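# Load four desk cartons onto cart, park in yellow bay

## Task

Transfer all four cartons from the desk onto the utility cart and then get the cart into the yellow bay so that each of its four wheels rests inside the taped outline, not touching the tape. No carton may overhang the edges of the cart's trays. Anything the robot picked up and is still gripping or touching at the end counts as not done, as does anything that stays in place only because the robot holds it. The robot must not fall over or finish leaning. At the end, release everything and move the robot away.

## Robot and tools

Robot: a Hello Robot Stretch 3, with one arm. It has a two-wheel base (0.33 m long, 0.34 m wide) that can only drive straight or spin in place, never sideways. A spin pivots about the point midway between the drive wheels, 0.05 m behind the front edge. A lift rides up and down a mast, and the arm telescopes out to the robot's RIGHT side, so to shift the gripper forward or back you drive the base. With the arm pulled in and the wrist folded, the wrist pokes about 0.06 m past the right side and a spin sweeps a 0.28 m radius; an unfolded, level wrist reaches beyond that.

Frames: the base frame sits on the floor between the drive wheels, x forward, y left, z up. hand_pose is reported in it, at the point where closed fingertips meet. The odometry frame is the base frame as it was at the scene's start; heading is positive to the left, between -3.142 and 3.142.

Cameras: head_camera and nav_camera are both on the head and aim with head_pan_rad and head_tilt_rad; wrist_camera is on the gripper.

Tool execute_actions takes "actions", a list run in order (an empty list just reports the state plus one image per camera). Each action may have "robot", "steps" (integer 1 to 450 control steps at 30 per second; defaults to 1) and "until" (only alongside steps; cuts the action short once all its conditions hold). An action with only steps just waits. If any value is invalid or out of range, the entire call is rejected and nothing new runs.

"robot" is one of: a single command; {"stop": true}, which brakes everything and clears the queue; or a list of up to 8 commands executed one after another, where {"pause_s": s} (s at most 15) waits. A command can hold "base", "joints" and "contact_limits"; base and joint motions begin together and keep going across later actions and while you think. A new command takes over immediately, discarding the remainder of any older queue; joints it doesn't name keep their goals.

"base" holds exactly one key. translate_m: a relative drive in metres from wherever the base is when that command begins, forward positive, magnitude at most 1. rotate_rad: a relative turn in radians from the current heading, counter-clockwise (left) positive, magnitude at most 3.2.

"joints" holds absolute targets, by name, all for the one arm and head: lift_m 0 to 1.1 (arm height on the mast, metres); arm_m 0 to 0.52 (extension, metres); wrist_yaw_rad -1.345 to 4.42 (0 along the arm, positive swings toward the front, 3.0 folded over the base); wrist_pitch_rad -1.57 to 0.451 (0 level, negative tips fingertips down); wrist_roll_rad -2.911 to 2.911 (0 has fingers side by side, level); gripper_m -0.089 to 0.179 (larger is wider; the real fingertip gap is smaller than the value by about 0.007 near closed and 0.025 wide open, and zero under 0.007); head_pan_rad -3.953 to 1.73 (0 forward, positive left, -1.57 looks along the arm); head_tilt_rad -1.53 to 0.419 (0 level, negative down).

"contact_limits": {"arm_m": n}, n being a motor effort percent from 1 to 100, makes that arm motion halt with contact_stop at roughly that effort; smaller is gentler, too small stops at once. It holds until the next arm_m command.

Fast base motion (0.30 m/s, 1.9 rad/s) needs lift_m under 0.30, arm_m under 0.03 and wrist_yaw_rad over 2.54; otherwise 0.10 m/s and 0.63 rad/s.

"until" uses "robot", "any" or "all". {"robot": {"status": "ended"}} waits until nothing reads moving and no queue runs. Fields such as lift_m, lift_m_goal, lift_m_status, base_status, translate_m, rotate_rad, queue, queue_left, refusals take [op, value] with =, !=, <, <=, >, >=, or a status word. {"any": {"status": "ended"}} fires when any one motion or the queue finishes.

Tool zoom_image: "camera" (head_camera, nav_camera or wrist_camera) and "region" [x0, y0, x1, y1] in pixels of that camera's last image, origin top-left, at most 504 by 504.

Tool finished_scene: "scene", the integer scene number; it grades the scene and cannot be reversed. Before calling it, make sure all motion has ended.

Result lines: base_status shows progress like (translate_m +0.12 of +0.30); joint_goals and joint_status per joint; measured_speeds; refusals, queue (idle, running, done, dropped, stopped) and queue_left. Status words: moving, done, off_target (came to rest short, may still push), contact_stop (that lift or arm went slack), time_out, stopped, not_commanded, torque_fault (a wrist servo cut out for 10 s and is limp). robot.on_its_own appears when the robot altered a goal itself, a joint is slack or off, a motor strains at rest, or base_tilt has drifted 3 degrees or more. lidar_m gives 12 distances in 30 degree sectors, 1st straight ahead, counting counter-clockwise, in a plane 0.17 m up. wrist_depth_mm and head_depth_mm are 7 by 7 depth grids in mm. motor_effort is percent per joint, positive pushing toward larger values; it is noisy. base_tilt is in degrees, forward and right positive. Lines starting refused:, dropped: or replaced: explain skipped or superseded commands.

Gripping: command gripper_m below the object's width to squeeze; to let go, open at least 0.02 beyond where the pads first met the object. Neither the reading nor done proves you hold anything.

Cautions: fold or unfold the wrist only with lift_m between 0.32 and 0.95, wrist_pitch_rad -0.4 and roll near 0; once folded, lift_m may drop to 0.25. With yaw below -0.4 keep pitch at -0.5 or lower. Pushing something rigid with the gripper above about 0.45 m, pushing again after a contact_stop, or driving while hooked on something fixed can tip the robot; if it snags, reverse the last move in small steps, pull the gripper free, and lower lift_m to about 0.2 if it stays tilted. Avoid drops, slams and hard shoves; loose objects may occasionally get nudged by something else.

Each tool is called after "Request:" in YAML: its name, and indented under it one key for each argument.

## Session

Request:
execute_actions:
  actions: []

Scene clock: 0.00 s.
robot.base_odometry: x=+0.000 y=+0.000 heading=+0.000 (m, m, rad; robot's odometry frame)
robot.turned_by_wheels: +0.000 (rad since the last result)
robot.turned_by_imu: +0.000 (rad since the last result)
robot.base_tilt: forward=+0.2 right=-0.9 (deg)
robot.lidar_m: 1.61 1.18 1.89 1.68 1.69 2.00 1.11 0.96 2.06 2.07 2.08 1.56
robot.head_depth_mm: 1775 1787 1787 1804 1809 1545 1027 / 1734 1722 1731 1741 1743 1339 1021 / 1665 1676 1657 1692 1677 1333 1016 / 1619 1628 1604 1633 1626 1518 989 / 1568 1574 1554 1574 1583 1509 1015 / 1530 1525 1521 1529 1536 1495 1008 / 1483 1485 1483 1489 1487 1480 980
robot.base_status: not_commanded
robot.joint_positions: lift_m=+0.407 arm_m=-0.001 wrist_yaw_rad=+2.829 wrist_pitch_rad=-0.311 wrist_roll_rad=-0.020 gripper_m=+0.037 head_pan_rad=-0.015 head_tilt_rad=-0.005
robot.joint_goals: lift_m=+0.407 arm_m=-0.001 wrist_yaw_rad=+2.829 wrist_pitch_rad=-0.311 wrist_roll_rad=-0.020 gripper_m=+0.037 head_pan_rad=-0.015 head_tilt_rad=-0.005
robot.joint_status: lift_m=not_commanded arm_m=not_commanded wrist_yaw_rad=not_commanded wrist_pitch_rad=not_commanded wrist_roll_rad=not_commanded gripper_m=not_commanded head_pan_rad=not_commanded head_tilt_rad=not_commanded
robot.measured_speeds: translate_m=+0.000 rotate_rad=+0.000 lift_m=+0.000 arm_m=+0.000 wrist_yaw_rad=+0.000 wrist_pitch_rad=+0.000 wrist_roll_rad=+0.000 head_pan_rad=+0.000 head_tilt_rad=+0.000
robot: refusals=0 queue=idle queue_left=0
robot.motor_effort: left_wheel=+1 right_wheel=+0 lift_m=+29 arm_m=+0 wrist_yaw_rad=+0 wrist_pitch_rad=+8 wrist_roll_rad=+0 gripper_m=-1 head_pan_rad=+0 head_tilt_rad=+3 (%)
robot.hand_pose: x=+0.0514 y=+0.0809 z=+0.4440 quat_wxyz=(+0.217, +0.700, +0.002, +0.680) (m; robot's base frame)
robot.wrist_depth_mm: - - - - - - - / - - - - - - - / - - - - - - - / - - - - - - - / 785 864 885 943 986 - - / 662 - 690 742 815 808 809 / 565 - 602 629 635 661 676
pictures: head_camera (sideways: a quarter turn clockwise sets it upright), nav_camera (sideways: a quarter turn counterclockwise sets it upright), wrist_camera
Images, in order (width x height): head_camera 896x504, nav_camera 672x504, wrist_camera 644x364.

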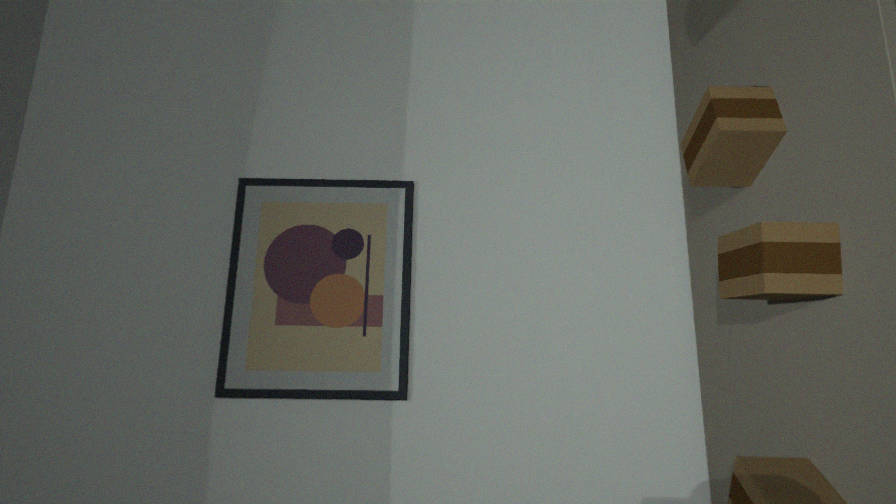

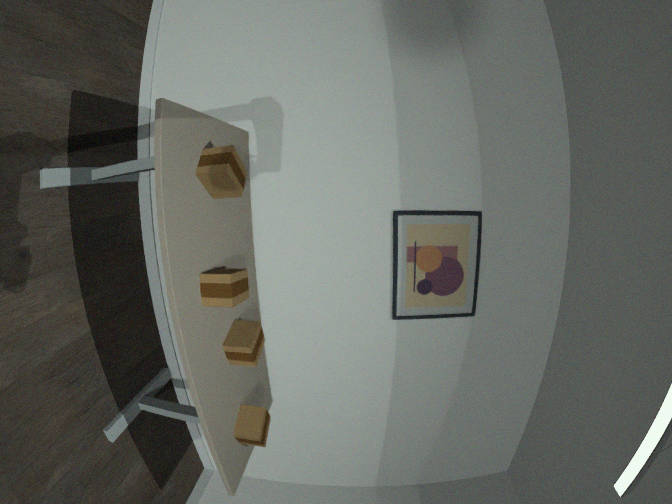

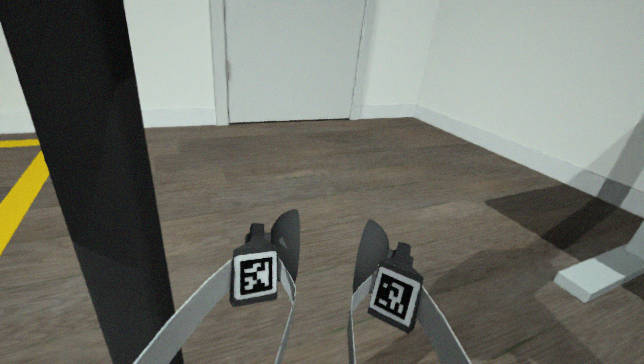

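Request:
execute_actions:
  actions:
    - {"robot":{"joints":{"head_pan_rad":-2.8,"head_tilt_rad":-0.6,"wrist_pitch_rad":-0.4,"wrist_roll_rad":0,"gripper_m":0.179,"lift_m":0.9}},"steps":100,"until":{"robot":{"head_pan_rad_status":"done"}}}

Request:
execute_actions:
  actions:
    - {"robot":{"joints":{"head_pan_rad":-3.6,"head_tilt_rad":-0.8,"wrist_yaw_rad":0}},"steps":100,"until":{"robot":{"head_pan_rad_status":"done"}}}

Request:
execute_actions:
  actions:
    - {"robot":{"joints":{"head_pan_rad":0.15,"head_tilt_rad":-0.5}},"steps":150,"until":{"robot":{"head_pan_rad_status":"done"}}}

Request:
execute_actions:
  actions:
    - {"robot":{"joints":{"head_pan_rad":-0.4,"head_tilt_rad":-0.5,"lift_m":1.05,"wrist_pitch_rad":-1.1}},"steps":150,"until":{"robot":{"status":"ended"}}}

Scene clock: 9.17 s.
robot.base_odometry: x=+0.000 y=+0.000 heading=+0.000 (m, m, rad; robot's odometry frame)
robot.turned_by_wheels: +0.000 (rad since the last result)
robot.turned_by_imu: +0.000 (rad since the last result)
robot.base_tilt: forward=+0.1 right=-0.9 (deg)
robot.lidar_m: 1.61 1.18 1.89 1.68 1.69 2.00 1.11 0.97 2.06 2.08 2.08 1.57
robot.head_depth_mm: 2622 2356 2918 2385 1845 1490 1260 / 2651 2403 2602 2401 1826 1480 1254 / 2695 2368 1395 2100 1745 1469 1246 / 2700 2408 1282 1317 1598 1463 1243 / 2701 2384 1273 1464 1578 1465 1233 / 2740 2361 1399 1528 1667 1446 1231 / 2768 2461 1384 1541 1726 1447 1229
robot.base_status: not_commanded
robot.joint_positions: lift_m=+0.585 arm_m=-0.001 wrist_yaw_rad=+2.829 wrist_pitch_rad=-0.413 wrist_roll_rad=-0.006 gripper_m=+0.179 head_pan_rad=-2.793 head_tilt_rad=-0.593
robot.joint_goals: lift_m=+0.900 arm_m=-0.001 wrist_yaw_rad=+2.829 wrist_pitch_rad=-0.400 wrist_roll_rad=+0.000 gripper_m=+0.179 head_pan_rad=-2.800 head_tilt_rad=-0.600
robot.joint_status: lift_m=moving arm_m=not_commanded wrist_yaw_rad=not_commanded wrist_pitch_rad=moving wrist_roll_rad=moving gripper_m=moving head_pan_rad=done head_tilt_rad=done
robot.measured_speeds: translate_m=+0.000 rotate_rad=+0.000 lift_m=+0.110 arm_m=+0.000 wrist_yaw_rad=+0.000 wrist_pitch_rad=+0.000 wrist_roll_rad=+0.000 head_pan_rad=+0.000 head_tilt_rad=+0.000
robot: refusals=0 queue=running queue_left=0
robot.motor_effort: left_wheel=+0(0) right_wheel=+0(0) lift_m=+30(32) arm_m=+0(0) wrist_yaw_rad=+0(0) wrist_pitch_rad=+7(10) wrist_roll_rad=+5(4) gripper_m=-2(84) head_pan_rad=-4(52) head_tilt_rad=-4(43) (%)
robot.hand_pose: x=+0.0479 y=+0.0699 z=+0.5992 quat_wxyz=(+0.251, +0.704, +0.037, +0.664) (m; robot's base frame)
robot.wrist_depth_mm: - - - - - - - / - - - - - - - / - - - - - - - / - - - - - - - / 968 - - - - - - / 837 - 865 875 907 918 923 / 706 729 751 760 786 784 837
pictures: head_camera (sideways: a quarter turn clockwise sets it upright), nav_camera (sideways: a quarter turn counterclockwise sets it upright), wrist_camera
Images, in order (width x height): head_camera 896x504, nav_camera 672x504, wrist_camera 644x364.

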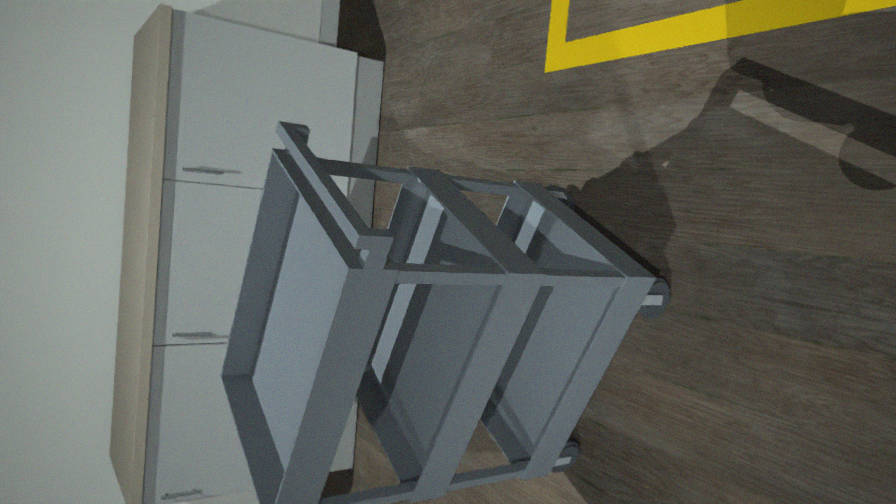

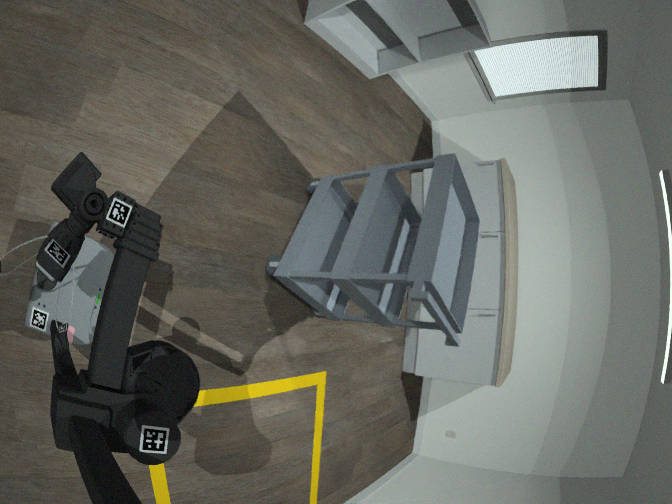

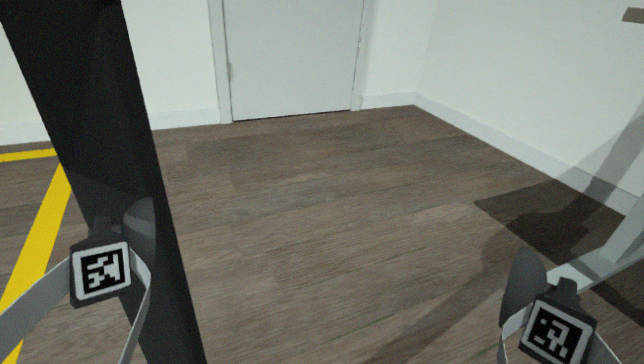

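Scene clock: 10.17 s.
robot.base_odometry: x=+0.000 y=+0.000 heading=+0.000 (m, m, rad; robot's odometry frame)
robot.turned_by_wheels: +0.000 (rad since the last result)
robot.turned_by_imu: +0.000 (rad since the last result)
robot.base_tilt: forward=+0.2 right=-0.9 (deg)
robot.lidar_m: 1.61 1.18 1.89 1.67 1.69 2.00 1.11 0.96 2.05 2.08 2.08 1.56
robot.head_depth_mm: 1701 1847 2048 1863 1580 - - / 1869 2046 2191 1854 1522 1378 - / 2051 2263 2301 1824 1562 - - / 2296 2576 2275 1810 1551 - - / 2596 2819 2250 1806 1544 - - / 2988 2890 2208 1797 1493 - 1113 / 2910 2885 2207 1783 1495 1282 1132
robot.base_status: not_commanded
robot.joint_positions: lift_m=+0.695 arm_m=-0.001 wrist_yaw_rad=+1.577 wrist_pitch_rad=-0.413 wrist_roll_rad=-0.006 gripper_m=+0.179 head_pan_rad=-3.593 head_tilt_rad=-0.790
robot.joint_goals: lift_m=+0.900 arm_m=-0.001 wrist_yaw_rad=+0.000 wrist_pitch_rad=-0.400 wrist_roll_rad=+0.000 gripper_m=+0.179 head_pan_rad=-3.600 head_tilt_rad=-0.800
robot.joint_status: lift_m=moving arm_m=not_commanded wrist_yaw_rad=moving wrist_pitch_rad=moving wrist_roll_rad=moving gripper_m=done head_pan_rad=done head_tilt_rad=done
robot.measured_speeds: translate_m=+0.000 rotate_rad=+0.000 lift_m=+0.110 arm_m=+0.000 wrist_yaw_rad=-1.998 wrist_pitch_rad=+0.000 wrist_roll_rad=+0.000 head_pan_rad=+0.000 head_tilt_rad=+0.000
robot: refusals=0 queue=running queue_left=0
robot.motor_effort: left_wheel=+1(0) right_wheel=+0(0) lift_m=+32(30) arm_m=+0(0) wrist_yaw_rad=-3(5) wrist_pitch_rad=+5(7) wrist_roll_rad=+4(3) gripper_m=+0(1) head_pan_rad=-4(52) head_tilt_rad=-6(27) (%)
robot.hand_pose: x=+0.2037 y=-0.1430 z=+0.7092 quat_wxyz=(+0.592, +0.592, -0.383, +0.390) (m; robot's base frame)
robot.wrist_depth_mm: - 832 899 854 982 979 - / - - - - - - - / - - - - - - - / - - - - - - - / - - - - - - - / 974 985 - - - - - / 818 834 852 886 894 925 931
pictures: head_camera (sideways: a quarter turn clockwise sets it upright), nav_camera (sideways: a quarter turn counterclockwise sets it upright), wrist_camera
Images, in order (width x height): head_camera 896x504, nav_camera 672x504, wrist_camera 644x364.

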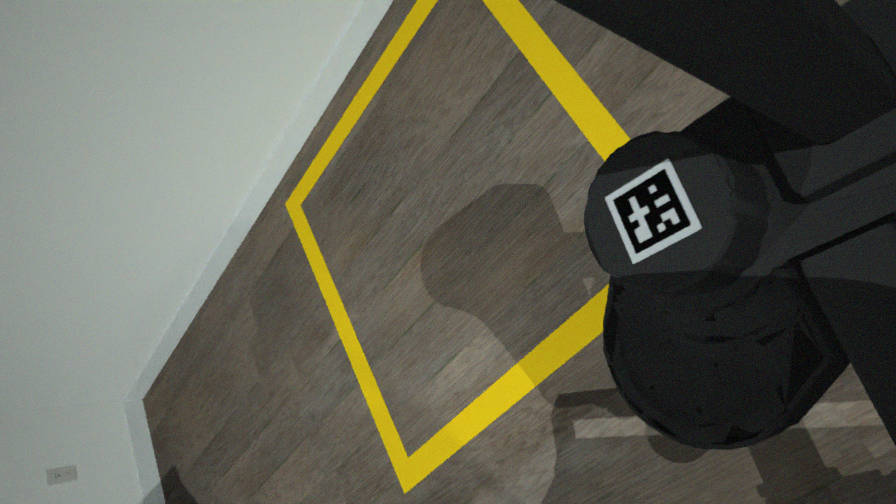

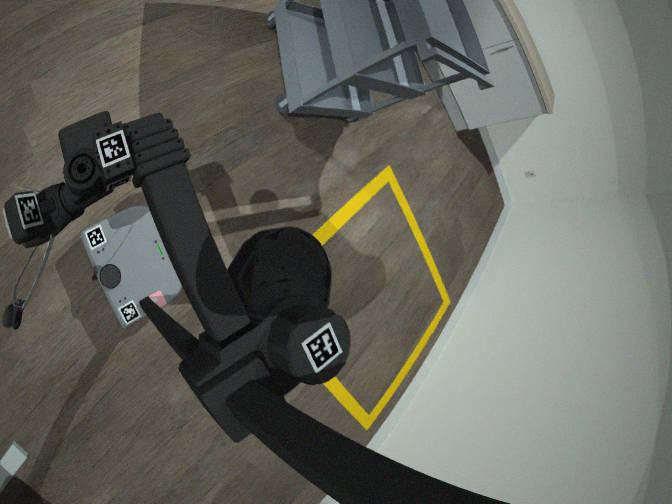

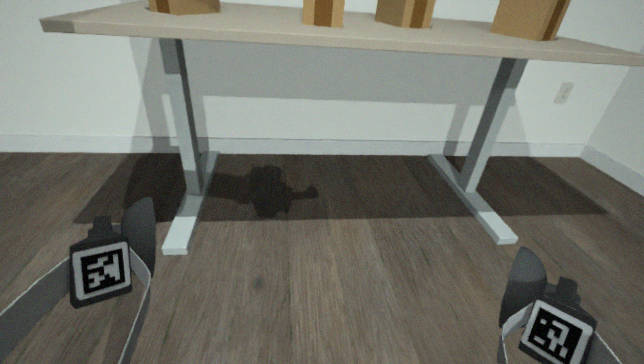

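Scene clock: 12.50 s.
robot.base_odometry: x=+0.000 y=+0.000 heading=+0.000 (m, m, rad; robot's odometry frame)
robot.turned_by_wheels: +0.000 (rad since the last result)
robot.turned_by_imu: +0.000 (rad since the last result)
robot.base_tilt: forward=+0.1 right=-0.9 (deg)
robot.lidar_m: 1.61 1.19 1.90 1.68 1.69 2.00 1.11 0.96 2.06 2.07 2.08 1.56
robot.head_depth_mm: 1397 1522 1637 1208 1929 1600 1323 / 1375 1506 1642 1157 1855 1575 1314 / 1371 1487 1612 1106 1850 1578 1308 / 1357 1473 1589 1197 1833 1574 1295 / 1332 1454 1578 1179 1825 1558 1292 / 1320 1443 1566 1103 1480 1507 1287 / 1314 1426 1556 1158 1810 1550 1288
robot.base_status: not_commanded
robot.joint_positions: lift_m=+0.900 arm_m=-0.001 wrist_yaw_rad=+0.003 wrist_pitch_rad=-0.413 wrist_roll_rad=-0.006 gripper_m=+0.179 head_pan_rad=+0.143 head_tilt_rad=-0.507
robot.joint_goals: lift_m=+0.900 arm_m=-0.001 wrist_yaw_rad=+0.000 wrist_pitch_rad=-0.400 wrist_roll_rad=+0.000 gripper_m=+0.179 head_pan_rad=+0.150 head_tilt_rad=-0.500
robot.joint_status: lift_m=done arm_m=not_commanded wrist_yaw_rad=done wrist_pitch_rad=done wrist_roll_rad=done gripper_m=done head_pan_rad=done head_tilt_rad=done
robot.measured_speeds: translate_m=+0.000 rotate_rad=+0.000 lift_m=+0.000 arm_m=+0.000 wrist_yaw_rad=+0.000 wrist_pitch_rad=+0.000 wrist_roll_rad=+0.000 head_pan_rad=+0.000 head_tilt_rad=+0.000
robot: refusals=0 queue=done queue_left=0
robot.motor_effort: left_wheel=+0(0) right_wheel=+0(0) lift_m=+32(34) arm_m=+0(0) wrist_yaw_rad=-4(4) wrist_pitch_rad=+7(7) wrist_roll_rad=+3(2) gripper_m=+0(0) head_pan_rad=+5(52) head_tilt_rad=+4(32) (%)
robot.hand_pose: x=-0.0208 y=-0.3693 z=+0.9137 quat_wxyz=(+0.694, +0.147, -0.690, -0.144) (m; robot's base frame)
robot.wrist_depth_mm: - - - - - - - / - - - - - - - / - - - - - - - / - - - - - - - / - - - - - - - / - - - - - - - / - - - - - - -
pictures: head_camera (sideways: a quarter turn clockwise sets it upright), nav_camera (sideways: a quarter turn counterclockwise sets it upright), wrist_camera
Images, in order (width x height): head_camera 896x504, nav_camera 672x504, wrist_camera 644x364.

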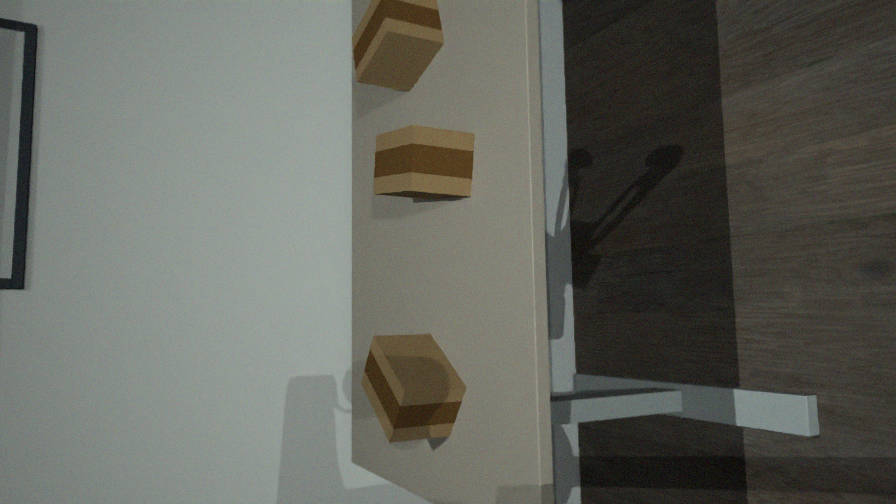

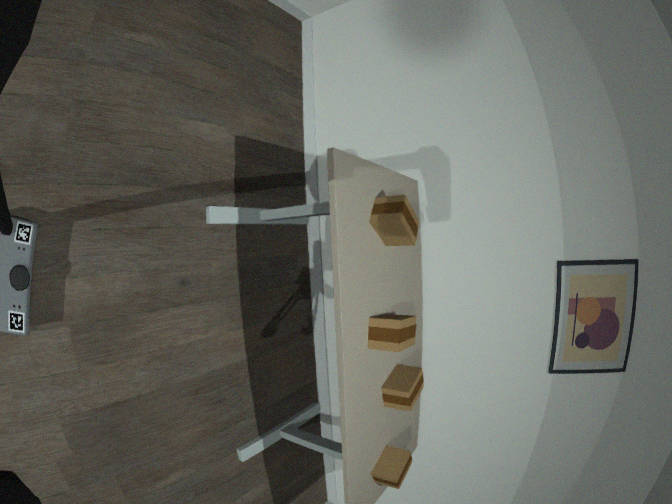

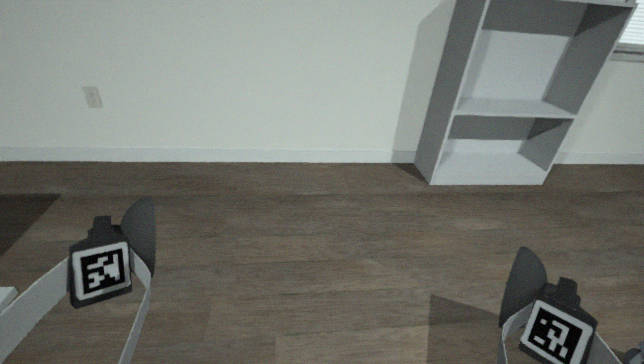

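Scene clock: 14.60 s.
robot.base_odometry: x=+0.000 y=+0.000 heading=+0.000 (m, m, rad; robot's odometry frame)
robot.turned_by_wheels: +0.000 (rad since the last result)
robot.turned_by_imu: +0.000 (rad since the last result)
robot.base_tilt: forward=+0.2 right=-0.9 (deg)
robot.lidar_m: 1.61 1.19 1.90 1.68 1.69 2.00 1.11 0.96 2.06 2.08 2.08 1.56
robot.head_depth_mm: 2074 2241 2403 2502 2023 1590 1318 / 1970 2202 2437 2461 2015 1586 1313 / 1816 1993 2100 1767 1989 1577 1311 / 1674 1836 1849 1337 1907 1567 1302 / 1575 1707 1779 1247 1964 1560 1295 / 1478 1600 1678 1175 1879 1552 1286 / 1395 1499 1582 1063 1810 1550 1283
robot.base_status: not_commanded
robot.joint_positions: lift_m=+1.050 arm_m=-0.001 wrist_yaw_rad=+0.003 wrist_pitch_rad=-1.103 wrist_roll_rad=-0.006 gripper_m=+0.179 head_pan_rad=-0.393 head_tilt_rad=-0.507
robot.joint_goals: lift_m=+1.050 arm_m=-0.001 wrist_yaw_rad=+0.000 wrist_pitch_rad=-1.100 wrist_roll_rad=+0.000 gripper_m=+0.179 head_pan_rad=-0.400 head_tilt_rad=-0.500
robot.joint_status: lift_m=done arm_m=not_commanded wrist_yaw_rad=done wrist_pitch_rad=done wrist_roll_rad=done gripper_m=done head_pan_rad=done head_tilt_rad=done
robot.measured_speeds: translate_m=+0.000 rotate_rad=+0.000 lift_m=+0.000 arm_m=+0.000 wrist_yaw_rad=+0.000 wrist_pitch_rad=+0.000 wrist_roll_rad=+0.000 head_pan_rad=+0.000 head_tilt_rad=+0.000
robot: refusals=0 queue=done queue_left=0
robot.motor_effort: left_wheel=+0(1) right_wheel=+0(0) lift_m=+32(34) arm_m=-1(0) wrist_yaw_rad=-3(3) wrist_pitch_rad=+1(5) wrist_roll_rad=+2(3) gripper_m=+0(0) head_pan_rad=-5(45) head_tilt_rad=+4(7) (%)
robot.hand_pose: x=-0.0213 y=-0.2383 z=+0.9490 quat_wxyz=(+0.605, +0.373, -0.600, -0.369) (m; robot's base frame)
robot.wrist_depth_mm: - - - - - - - / - - - - - - - / - - - - - - - / - - - - - - - / - - - - - - - / - - - - - - - / - - - - - - -
pictures: head_camera (sideways: a quarter turn clockwise sets it upright), nav_camera (sideways: a quarter turn counterclockwise sets it upright), wrist_camera
Images, in order (width x height): head_camera 896x504, nav_camera 672x504, wrist_camera 644x364.

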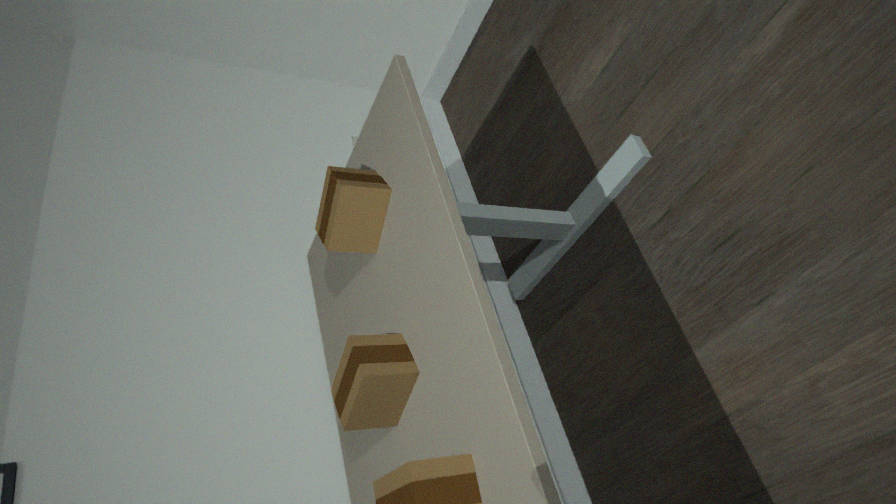

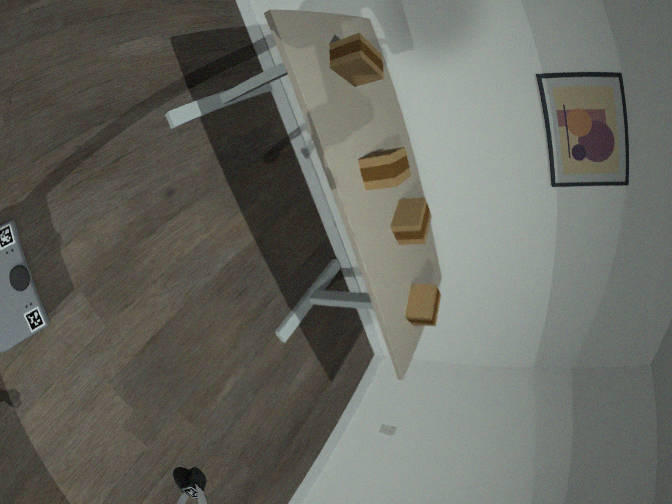

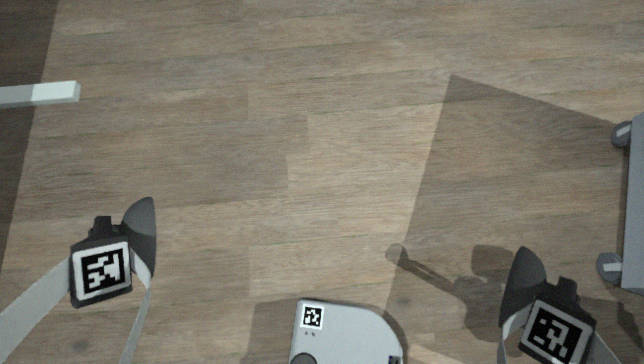

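Request:
execute_actions:
  actions:
    - {"robot":[{"base":{"translate_m":0.39},"joints":{"arm_m":0.3,"wrist_yaw_rad":0.11,"head_pan_rad":-1.57,"head_tilt_rad":-0.7}},{"base":{"rotate_rad":1.57},"joints":{"arm_m":0.46}}],"steps":450,"until":{"robot":{"status":"ended"}}}

Scene clock: 45.97 s.
robot.base_odometry: x=+0.390 y=+0.000 heading=+1.570 (m, m, rad; robot's odometry frame)
robot.turned_by_wheels: +1.570 (rad since the last result)
robot.turned_by_imu: +1.558 (rad since the last result)
robot.base_tilt: forward=+0.1 right=-0.9 (deg)
robot.lidar_m: 1.76 1.75 2.10 1.33 1.34 2.20 1.99 1.99 1.23 1.24 0.83 1.46
robot.head_depth_mm: - 1304 1217 924 809 1396 1202 / 1139 1267 1007 911 782 1394 1202 / - 1241 1165 847 773 1381 1189 / 1058 - 1181 798 747 1378 1185 / 1042 1166 1148 892 721 1374 1182 / 1023 1139 1161 884 716 1355 1182 / 1003 1111 1144 849 712 1294 1168
robot.base_status: done (rotate_rad +1.5699 of +1.5700)
robot.joint_positions: lift_m=+1.050 arm_m=+0.460 wrist_yaw_rad=+0.108 wrist_pitch_rad=-1.104 wrist_roll_rad=-0.005 gripper_m=+0.179 head_pan_rad=-1.563 head_tilt_rad=-0.692
robot.joint_goals: lift_m=+1.050 arm_m=+0.460 wrist_yaw_rad=+0.110 wrist_pitch_rad=-1.100 wrist_roll_rad=+0.000 gripper_m=+0.179 head_pan_rad=-1.570 head_tilt_rad=-0.700
robot.joint_status: lift_m=done arm_m=done wrist_yaw_rad=done wrist_pitch_rad=done wrist_roll_rad=done gripper_m=done head_pan_rad=done head_tilt_rad=done
robot.measured_speeds: translate_m=+0.000 rotate_rad=+0.000 lift_m=+0.000 arm_m=+0.000 wrist_yaw_rad=+0.000 wrist_pitch_rad=+0.000 wrist_roll_rad=+0.000 head_pan_rad=+0.000 head_tilt_rad=+0.000
robot: refusals=0 queue=done queue_left=0
robot.motor_effort: left_wheel=-2(8) right_wheel=+2(7) lift_m=+32(32) arm_m=+4(5) wrist_yaw_rad=+3(4) wrist_pitch_rad=+2(2) wrist_roll_rad=+2(3) gripper_m=+0(0) head_pan_rad=-4(52) head_tilt_rad=-5(27) (%)
robot.hand_pose: x=-0.0115 y=-0.6980 z=+0.9489 quat_wxyz=(+0.623, +0.403, -0.579, -0.337) (m; robot's base frame)
robot.wrist_depth_mm: 504 501 500 500 497 504 494 / 475 472 467 473 464 462 328 / 445 445 439 446 443 426 312 / 337 424 414 299 297 415 312 / 368 401 398 280 281 393 388 / 374 375 380 265 267 380 378 / 362 359 363 352 353 361 358
pictures: head_camera (sideways: a quarter turn clockwise sets it upright), nav_camera (sideways: a quarter turn counterclockwise sets it upright), wrist_camera
Images, in order (width x height): head_camera 896x504, nav_camera 672x504, wrist_camera 644x364.

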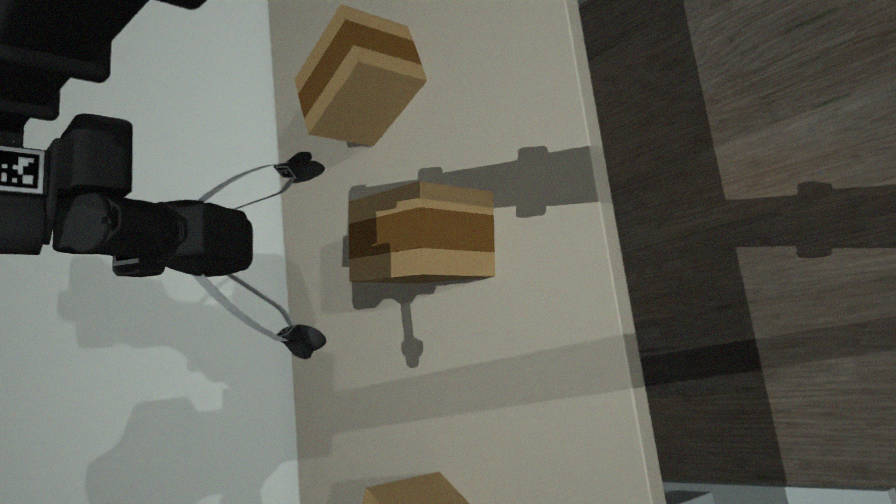

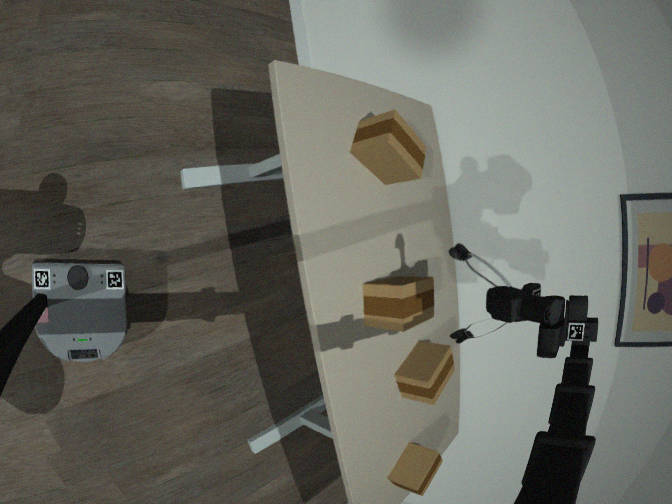

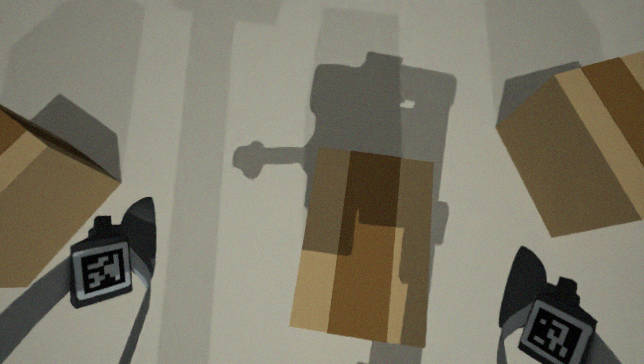

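Request:
execute_actions:
  actions:
    - {"robot":[{"base":{"translate_m":-0.024},"joints":{"lift_m":0.96,"arm_m":0.503,"wrist_yaw_rad":0.03}},{"joints":{"lift_m":0.9}},{"joints":{"gripper_m":0.068}},{"joints":{"lift_m":0.97}}],"steps":450,"until":{"robot":{"status":"ended"}}}

Scene clock: 58.23 s.
robot.base_odometry: x=+0.390 y=-0.024 heading=+1.570 (m, m, rad; robot's odometry frame)
robot.turned_by_wheels: +0.000 (rad since the last result)
robot.turned_by_imu: -0.001 (rad since the last result)
robot.base_tilt: forward=+0.2 right=-0.9 (deg)
robot.lidar_m: 1.78 1.77 2.12 1.33 1.35 2.19 1.97 1.97 1.22 1.24 0.84 1.46
robot.head_depth_mm: 1154 1254 - 892 809 1389 1203 / 1110 - 969 913 798 1393 1196 / 1068 1298 1195 878 771 1380 1190 / 1063 1172 761 773 746 1378 1189 / 1052 1178 1170 863 738 1368 1178 / 1027 1143 1160 886 716 1358 1175 / 1004 1120 1149 875 712 1324 1168
robot.base_status: done (translate_m -0.0240 of -0.0240)
robot.joint_positions: lift_m=+0.970 arm_m=+0.503 wrist_yaw_rad=+0.033 wrist_pitch_rad=-1.115 wrist_roll_rad=-0.005 gripper_m=+0.075 head_pan_rad=-1.563 head_tilt_rad=-0.692
robot.joint_goals: lift_m=+0.970 arm_m=+0.503 wrist_yaw_rad=+0.030 wrist_pitch_rad=-1.100 wrist_roll_rad=+0.000 gripper_m=+0.074 head_pan_rad=-1.570 head_tilt_rad=-0.700
robot.joint_status: lift_m=done arm_m=done wrist_yaw_rad=done wrist_pitch_rad=done wrist_roll_rad=done gripper_m=done head_pan_rad=done head_tilt_rad=done
robot.measured_speeds: translate_m=+0.000 rotate_rad=+0.000 lift_m=+0.000 arm_m=+0.000 wrist_yaw_rad=+0.000 wrist_pitch_rad=+0.000 wrist_roll_rad=+0.000 head_pan_rad=+0.000 head_tilt_rad=+0.000
robot: refusals=0 queue=done queue_left=0
robot.on_its_own: gripper_m is held at +0.074, not at your +0.068, by its stall guard, which is not easing now
robot.motor_effort: left_wheel=-2(7) right_wheel=+2(5) lift_m=+34(36) arm_m=+4(7) wrist_yaw_rad=-3(3) wrist_pitch_rad=+8(8) wrist_roll_rad=+2(2) gripper_m=-20(95) head_pan_rad=-4(4) head_tilt_rad=-5(5) (%)
robot.hand_pose: x=-0.0186 y=-0.7387 z=+0.8677 quat_wxyz=(+0.607, +0.385, -0.592, -0.364) (m; robot's base frame)
robot.wrist_depth_mm: 392 392 392 392 389 389 242 / 371 371 367 367 369 364 234 / 352 348 146 144 145 339 248 / 329 332 138 136 136 326 261 / 317 321 129 129 129 315 307 / 302 295 123 122 122 302 295 / 287 289 117 117 117 278 287
pictures: head_camera (sideways: a quarter turn clockwise sets it upright), nav_camera (sideways: a quarter turn counterclockwise sets it upright), wrist_camera
Images, in order (width x height): head_camera 896x504, nav_camera 672x504, wrist_camera 644x364.

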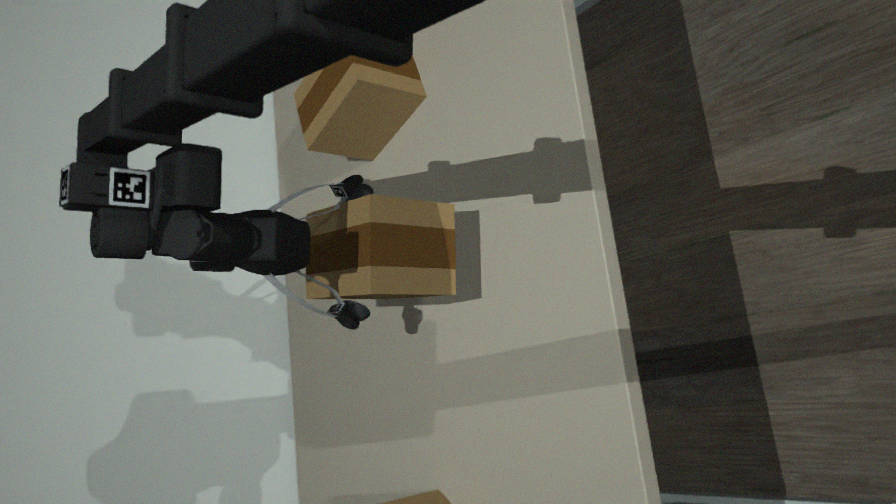

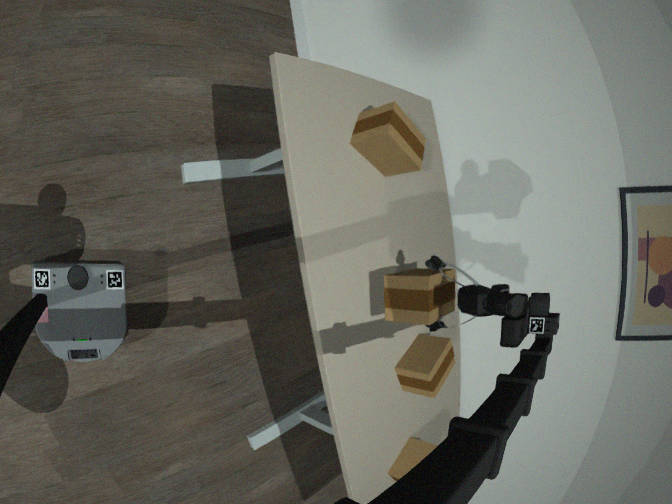

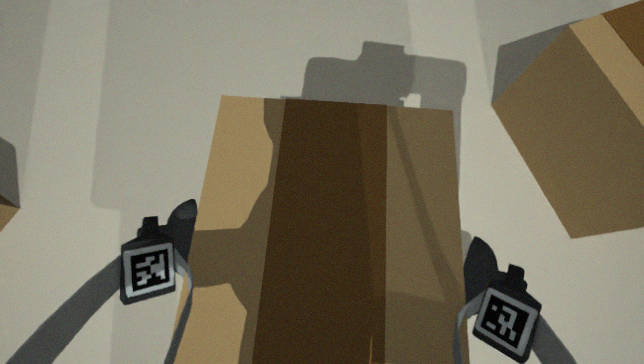

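Request:
execute_actions:
  actions:
    - {"robot":{"joints":{"lift_m":1.1,"arm_m":0.25,"wrist_yaw_rad":-0.364}},"steps":100,"until":{"robot":{"lift_m":[">",1.03]}}}
    - {"robot":[{"base":{"rotate_rad":-1.097}},{"base":{"translate_m":-1.0}}],"steps":450,"until":{"robot":{"translate_m":["<",-0.564]}}}
    - {"robot":[{"base":{"translate_m":-0.5}},{"base":{"rotate_rad":-1.92},"joints":{"arm_m":0.49}}],"steps":450,"until":{"robot":{"status":"ended"}}}

Scene clock: 87.50 s.
robot.base_odometry: x=-0.560 y=-0.510 heading=-1.447 (m, m, rad; robot's odometry frame)
robot.turned_by_wheels: -3.017 (rad since the last result)
robot.turned_by_imu: -2.997 (rad since the last result)
robot.base_tilt: forward=+0.1 right=-0.9 (deg)
robot.lidar_m: 1.46 1.74 1.95 1.95 2.30 2.20 2.06 2.09 0.38 0.38 0.47 1.79
robot.head_depth_mm: 2110 1876 2062 801 644 551 1184 / 2117 1851 2000 798 639 843 791 / 1761 1775 677 789 634 858 994 / 2053 1220 653 780 596 870 1034 / 2039 1769 970 777 610 869 1088 / 1985 1765 962 769 643 905 1109 / 1939 1732 1882 766 943 923 1143
robot.base_status: done (rotate_rad -1.9199 of -1.9200)
robot.joint_positions: lift_m=+1.099 arm_m=+0.490 wrist_yaw_rad=-0.362 wrist_pitch_rad=-1.116 wrist_roll_rad=-0.004 gripper_m=+0.078 head_pan_rad=-1.563 head_tilt_rad=-0.692
robot.joint_goals: lift_m=+1.100 arm_m=+0.490 wrist_yaw_rad=-0.364 wrist_pitch_rad=-1.100 wrist_roll_rad=+0.000 gripper_m=+0.077 head_pan_rad=-1.570 head_tilt_rad=-0.700
robot.joint_status: lift_m=done arm_m=done wrist_yaw_rad=done wrist_pitch_rad=done wrist_roll_rad=done gripper_m=done head_pan_rad=done head_tilt_rad=done
robot.measured_speeds: translate_m=+0.000 rotate_rad=+0.000 lift_m=+0.000 arm_m=+0.000 wrist_yaw_rad=+0.000 wrist_pitch_rad=+0.000 wrist_roll_rad=+0.000 head_pan_rad=+0.000 head_tilt_rad=+0.000
robot: refusals=0 queue=done queue_left=0
robot.on_its_own: gripper_m is held at +0.077, not at your +0.068, by its stall guard, which is not easing now
robot.motor_effort: left_wheel=+3(10) right_wheel=-2(9) lift_m=+35(37) arm_m=+4(5) wrist_yaw_rad=-3(5) wrist_pitch_rad=+8(9) wrist_roll_rad=+2(2) gripper_m=-20(20) head_pan_rad=-4(4) head_tilt_rad=-5(5) (%)
robot.hand_pose: x=-0.0538 y=-0.7196 z=+0.9973 quat_wxyz=(+0.524, +0.261, -0.656, -0.476) (m; robot's base frame)
robot.wrist_depth_mm: - - - - - - - / - - - - - - - / - 395 146 145 145 - - / 365 388 136 136 136 385 347 / 351 378 129 129 130 368 350 / 347 348 123 122 123 356 346 / 331 339 117 117 117 335 328
pictures: head_camera (sideways: a quarter turn clockwise sets it upright), nav_camera (sideways: a quarter turn counterclockwise sets it upright), wrist_camera
Images, in order (width x height): head_camera 896x504, nav_camera 672x504, wrist_camera 644x364.

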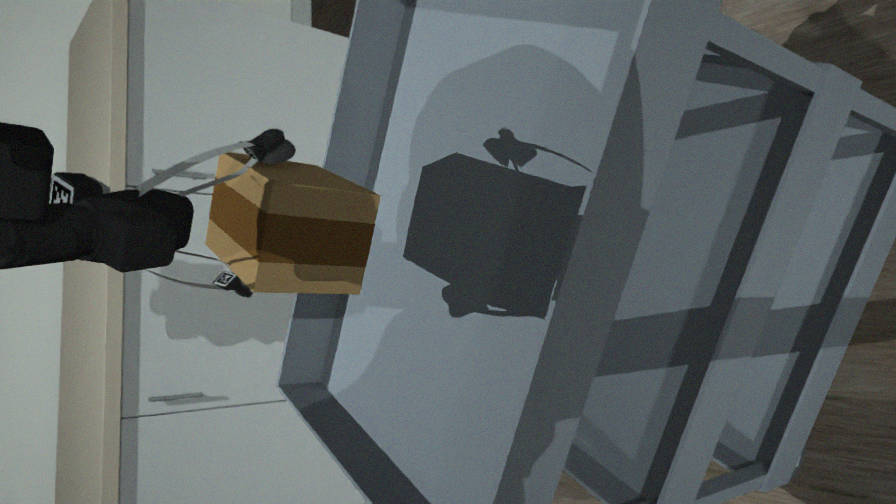

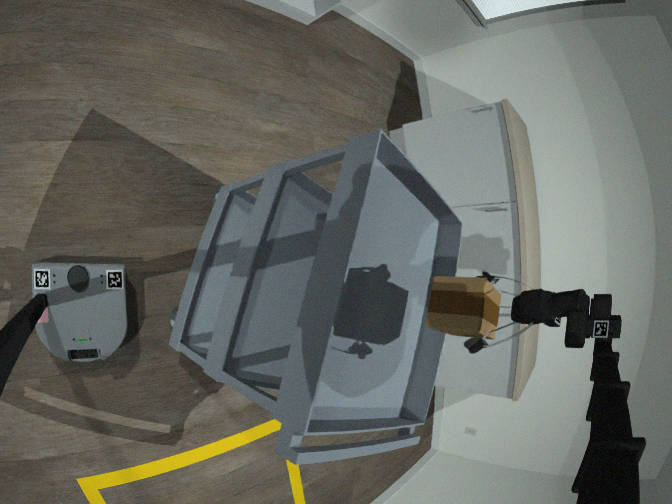

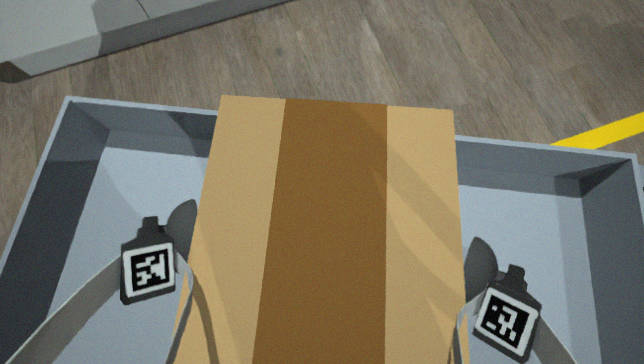

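Request:
execute_actions:
  actions:
    - {"robot":{"joints":{"lift_m":0.978,"arm_m":0.52,"wrist_yaw_rad":-0.39}},"steps":100,"until":{"robot":{"status":"ended"}}}

Scene clock: 97.87 s.
robot.base_odometry: x=-0.560 y=-0.510 heading=-1.447 (m, m, rad; robot's odometry frame)
robot.turned_by_wheels: +0.000 (rad since the last result)
robot.turned_by_imu: +0.000 (rad since the last result)
robot.base_tilt: forward=+0.1 right=-0.9 (deg)
robot.lidar_m: 1.46 1.73 1.95 1.94 2.31 2.19 2.05 2.09 0.38 0.38 0.47 1.79
robot.head_depth_mm: 2125 - - 777 642 549 1179 / 2130 1897 2005 793 640 841 790 / 2121 1884 895 766 635 858 991 / 2083 1803 744 754 595 874 1028 / 2030 1777 969 777 613 869 1083 / 1994 1770 956 770 645 899 1106 / 1932 1740 1873 764 942 922 1150
robot.base_status: done (rotate_rad -1.9199 of -1.9200)
robot.joint_positions: lift_m=+0.978 arm_m=+0.519 wrist_yaw_rad=-0.387 wrist_pitch_rad=-1.117 wrist_roll_rad=-0.004 gripper_m=+0.078 head_pan_rad=-1.563 head_tilt_rad=-0.692
robot.joint_goals: lift_m=+0.978 arm_m=+0.520 wrist_yaw_rad=-0.390 wrist_pitch_rad=-1.100 wrist_roll_rad=+0.000 gripper_m=+0.077 head_pan_rad=-1.570 head_tilt_rad=-0.700
robot.joint_status: lift_m=done arm_m=done wrist_yaw_rad=done wrist_pitch_rad=done wrist_roll_rad=done gripper_m=done head_pan_rad=done head_tilt_rad=done
robot.measured_speeds: translate_m=+0.000 rotate_rad=+0.000 lift_m=+0.000 arm_m=+0.000 wrist_yaw_rad=+0.000 wrist_pitch_rad=+0.000 wrist_roll_rad=+0.000 head_pan_rad=+0.000 head_tilt_rad=+0.000
robot: refusals=0 queue=done queue_left=0
robot.on_its_own: gripper_m is held at +0.077, not at your +0.068, by its stall guard, which is not easing now
robot.motor_effort: left_wheel=+4(4) right_wheel=-2(2) lift_m=+30(35) arm_m=+5(5) wrist_yaw_rad=-3(5) wrist_pitch_rad=+9(9) wrist_roll_rad=+2(2) gripper_m=-20(20) head_pan_rad=-4(4) head_tilt_rad=-5(5) (%)
robot.hand_pose: x=-0.0558 y=-0.7478 z=+0.8758 quat_wxyz=(+0.518, +0.254, -0.659, -0.483) (m; robot's base frame)
robot.wrist_depth_mm: - - - - - - - / 235 238 220 226 - - - / 276 274 145 142 143 250 237 / 263 261 136 135 135 261 260 / 250 251 128 128 129 248 248 / 237 234 122 122 122 238 236 / 226 225 117 116 117 223 226
pictures: head_camera (sideways: a quarter turn clockwise sets it upright), nav_camera (sideways: a quarter turn counterclockwise sets it upright), wrist_camera
Images, in order (width x height): head_camera 896x504, nav_camera 672x504, wrist_camera 644x364.

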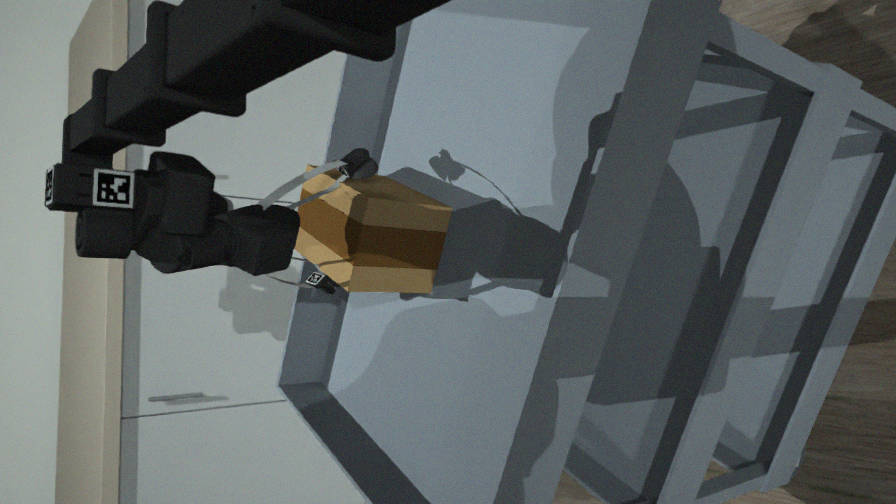

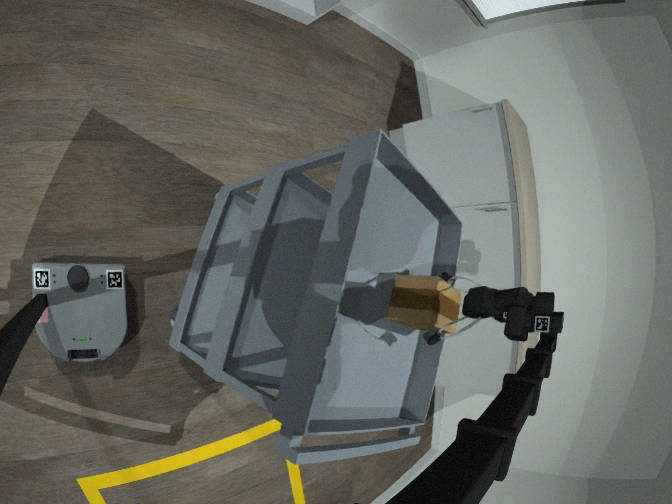

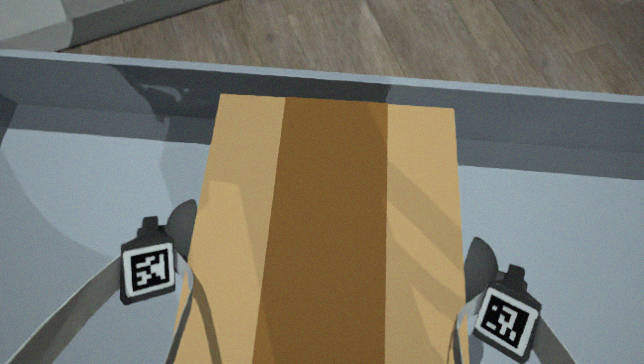

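Touching down. Release and go for C.

Request:
execute_actions:
  actions:
    - {"robot":[{"joints":{"gripper_m":0.15}},{"joints":{"lift_m":1.06}}],"steps":150,"until":{"robot":{"lift_m":[">",1.04]}}}
    - {"robot":[{"base":{"rotate_rad":1.573},"joints":{"lift_m":1.05,"arm_m":0.3,"gripper_m":0.179,"wrist_yaw_rad":0.355}},{"base":{"translate_m":1.0}}],"steps":450,"until":{"robot":{"translate_m":[">",0.64]}}}
    - {"robot":[{"base":{"translate_m":0.5}},{"base":{"rotate_rad":1.565},"joints":{"arm_m":0.46}}],"steps":450,"until":{"robot":{"status":"ended"}}}

Scene clock: 122.07 s.
robot.base_odometry: x=+0.571 y=-0.367 heading=+1.691 (m, m, rad; robot's odometry frame)
robot.turned_by_wheels: +3.138 (rad since the last result)
robot.turned_by_imu: +3.116 (rad since the last result)
robot.base_tilt: forward=+0.1 right=-0.9 (deg)
robot.lidar_m: 2.15 2.20 2.79 1.48 2.51 1.72 1.60 1.62 0.89 1.14 1.16 0.95
robot.head_depth_mm: - 1126 1212 887 742 1279 1196 / 1002 1110 1195 913 735 662 1198 / - 1099 1177 851 732 658 1190 / 948 - 1159 789 727 654 1184 / 954 1059 1131 860 721 635 1182 / 943 1056 1129 886 716 629 1174 / 932 1044 1119 878 711 627 1170
robot.base_status: done (rotate_rad +1.5649 of +1.5650)
robot.joint_positions: lift_m=+1.050 arm_m=+0.460 wrist_yaw_rad=+0.353 wrist_pitch_rad=-1.107 wrist_roll_rad=-0.003 gripper_m=+0.179 head_pan_rad=-1.563 head_tilt_rad=-0.692
robot.joint_goals: lift_m=+1.050 arm_m=+0.460 wrist_yaw_rad=+0.355 wrist_pitch_rad=-1.100 wrist_roll_rad=+0.000 gripper_m=+0.179 head_pan_rad=-1.570 head_tilt_rad=-0.700
robot.joint_status: lift_m=done arm_m=done wrist_yaw_rad=done wrist_pitch_rad=done wrist_roll_rad=done gripper_m=done head_pan_rad=done head_tilt_rad=done
robot.measured_speeds: translate_m=+0.000 rotate_rad=+0.000 lift_m=+0.000 arm_m=+0.000 wrist_yaw_rad=+0.000 wrist_pitch_rad=+0.000 wrist_roll_rad=+0.000 head_pan_rad=+0.000 head_tilt_rad=+0.000
robot: refusals=0 queue=done queue_left=0
robot.motor_effort: left_wheel=-1(9) right_wheel=+2(8) lift_m=+26(33) arm_m=+4(6) wrist_yaw_rad=+1(3) wrist_pitch_rad=+4(10) wrist_roll_rad=+1(2) gripper_m=+0(84) head_pan_rad=-4(4) head_tilt_rad=-5(5) (%)
robot.hand_pose: x=+0.0106 y=-0.6921 z=+0.9489 quat_wxyz=(+0.658, +0.472, -0.526, -0.260) (m; robot's base frame)
robot.wrist_depth_mm: 505 496 491 489 490 490 448 / 471 469 465 462 468 464 464 / 442 447 438 438 441 436 436 / 416 413 420 298 297 413 420 / 396 399 399 280 282 393 393 / 383 374 378 269 266 377 372 / 363 361 363 257 257 360 358
pictures: head_camera (sideways: a quarter turn clockwise sets it upright), nav_camera (sideways: a quarter turn counterclockwise sets it upright), wrist_camera
Images, in order (width x height): head_camera 896x504, nav_camera 672x504, wrist_camera 644x364.

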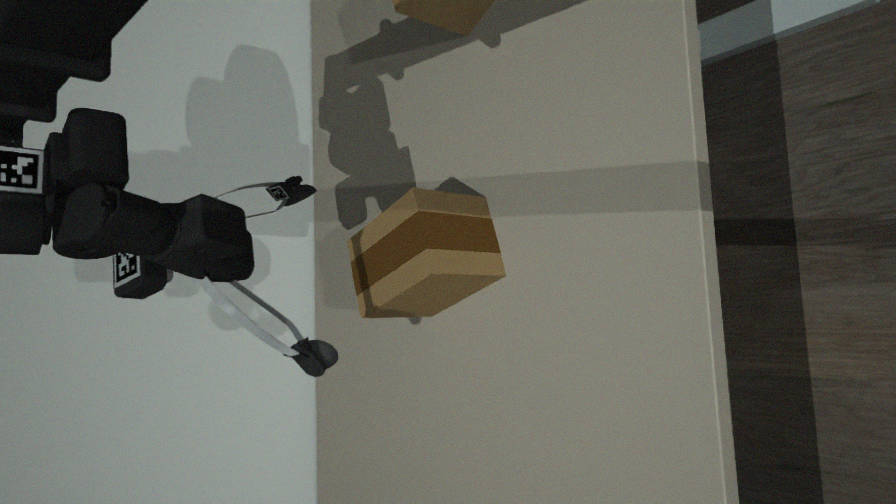

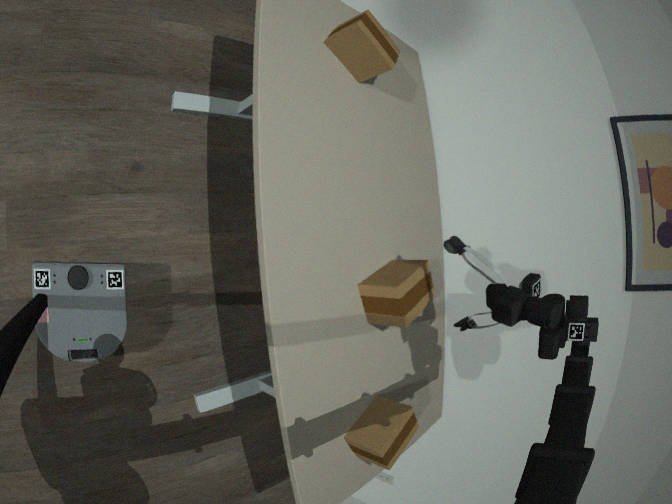

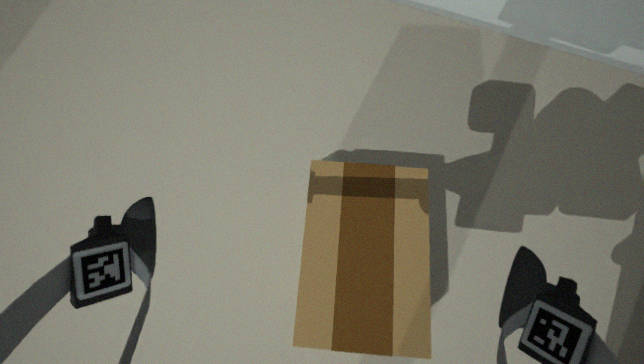

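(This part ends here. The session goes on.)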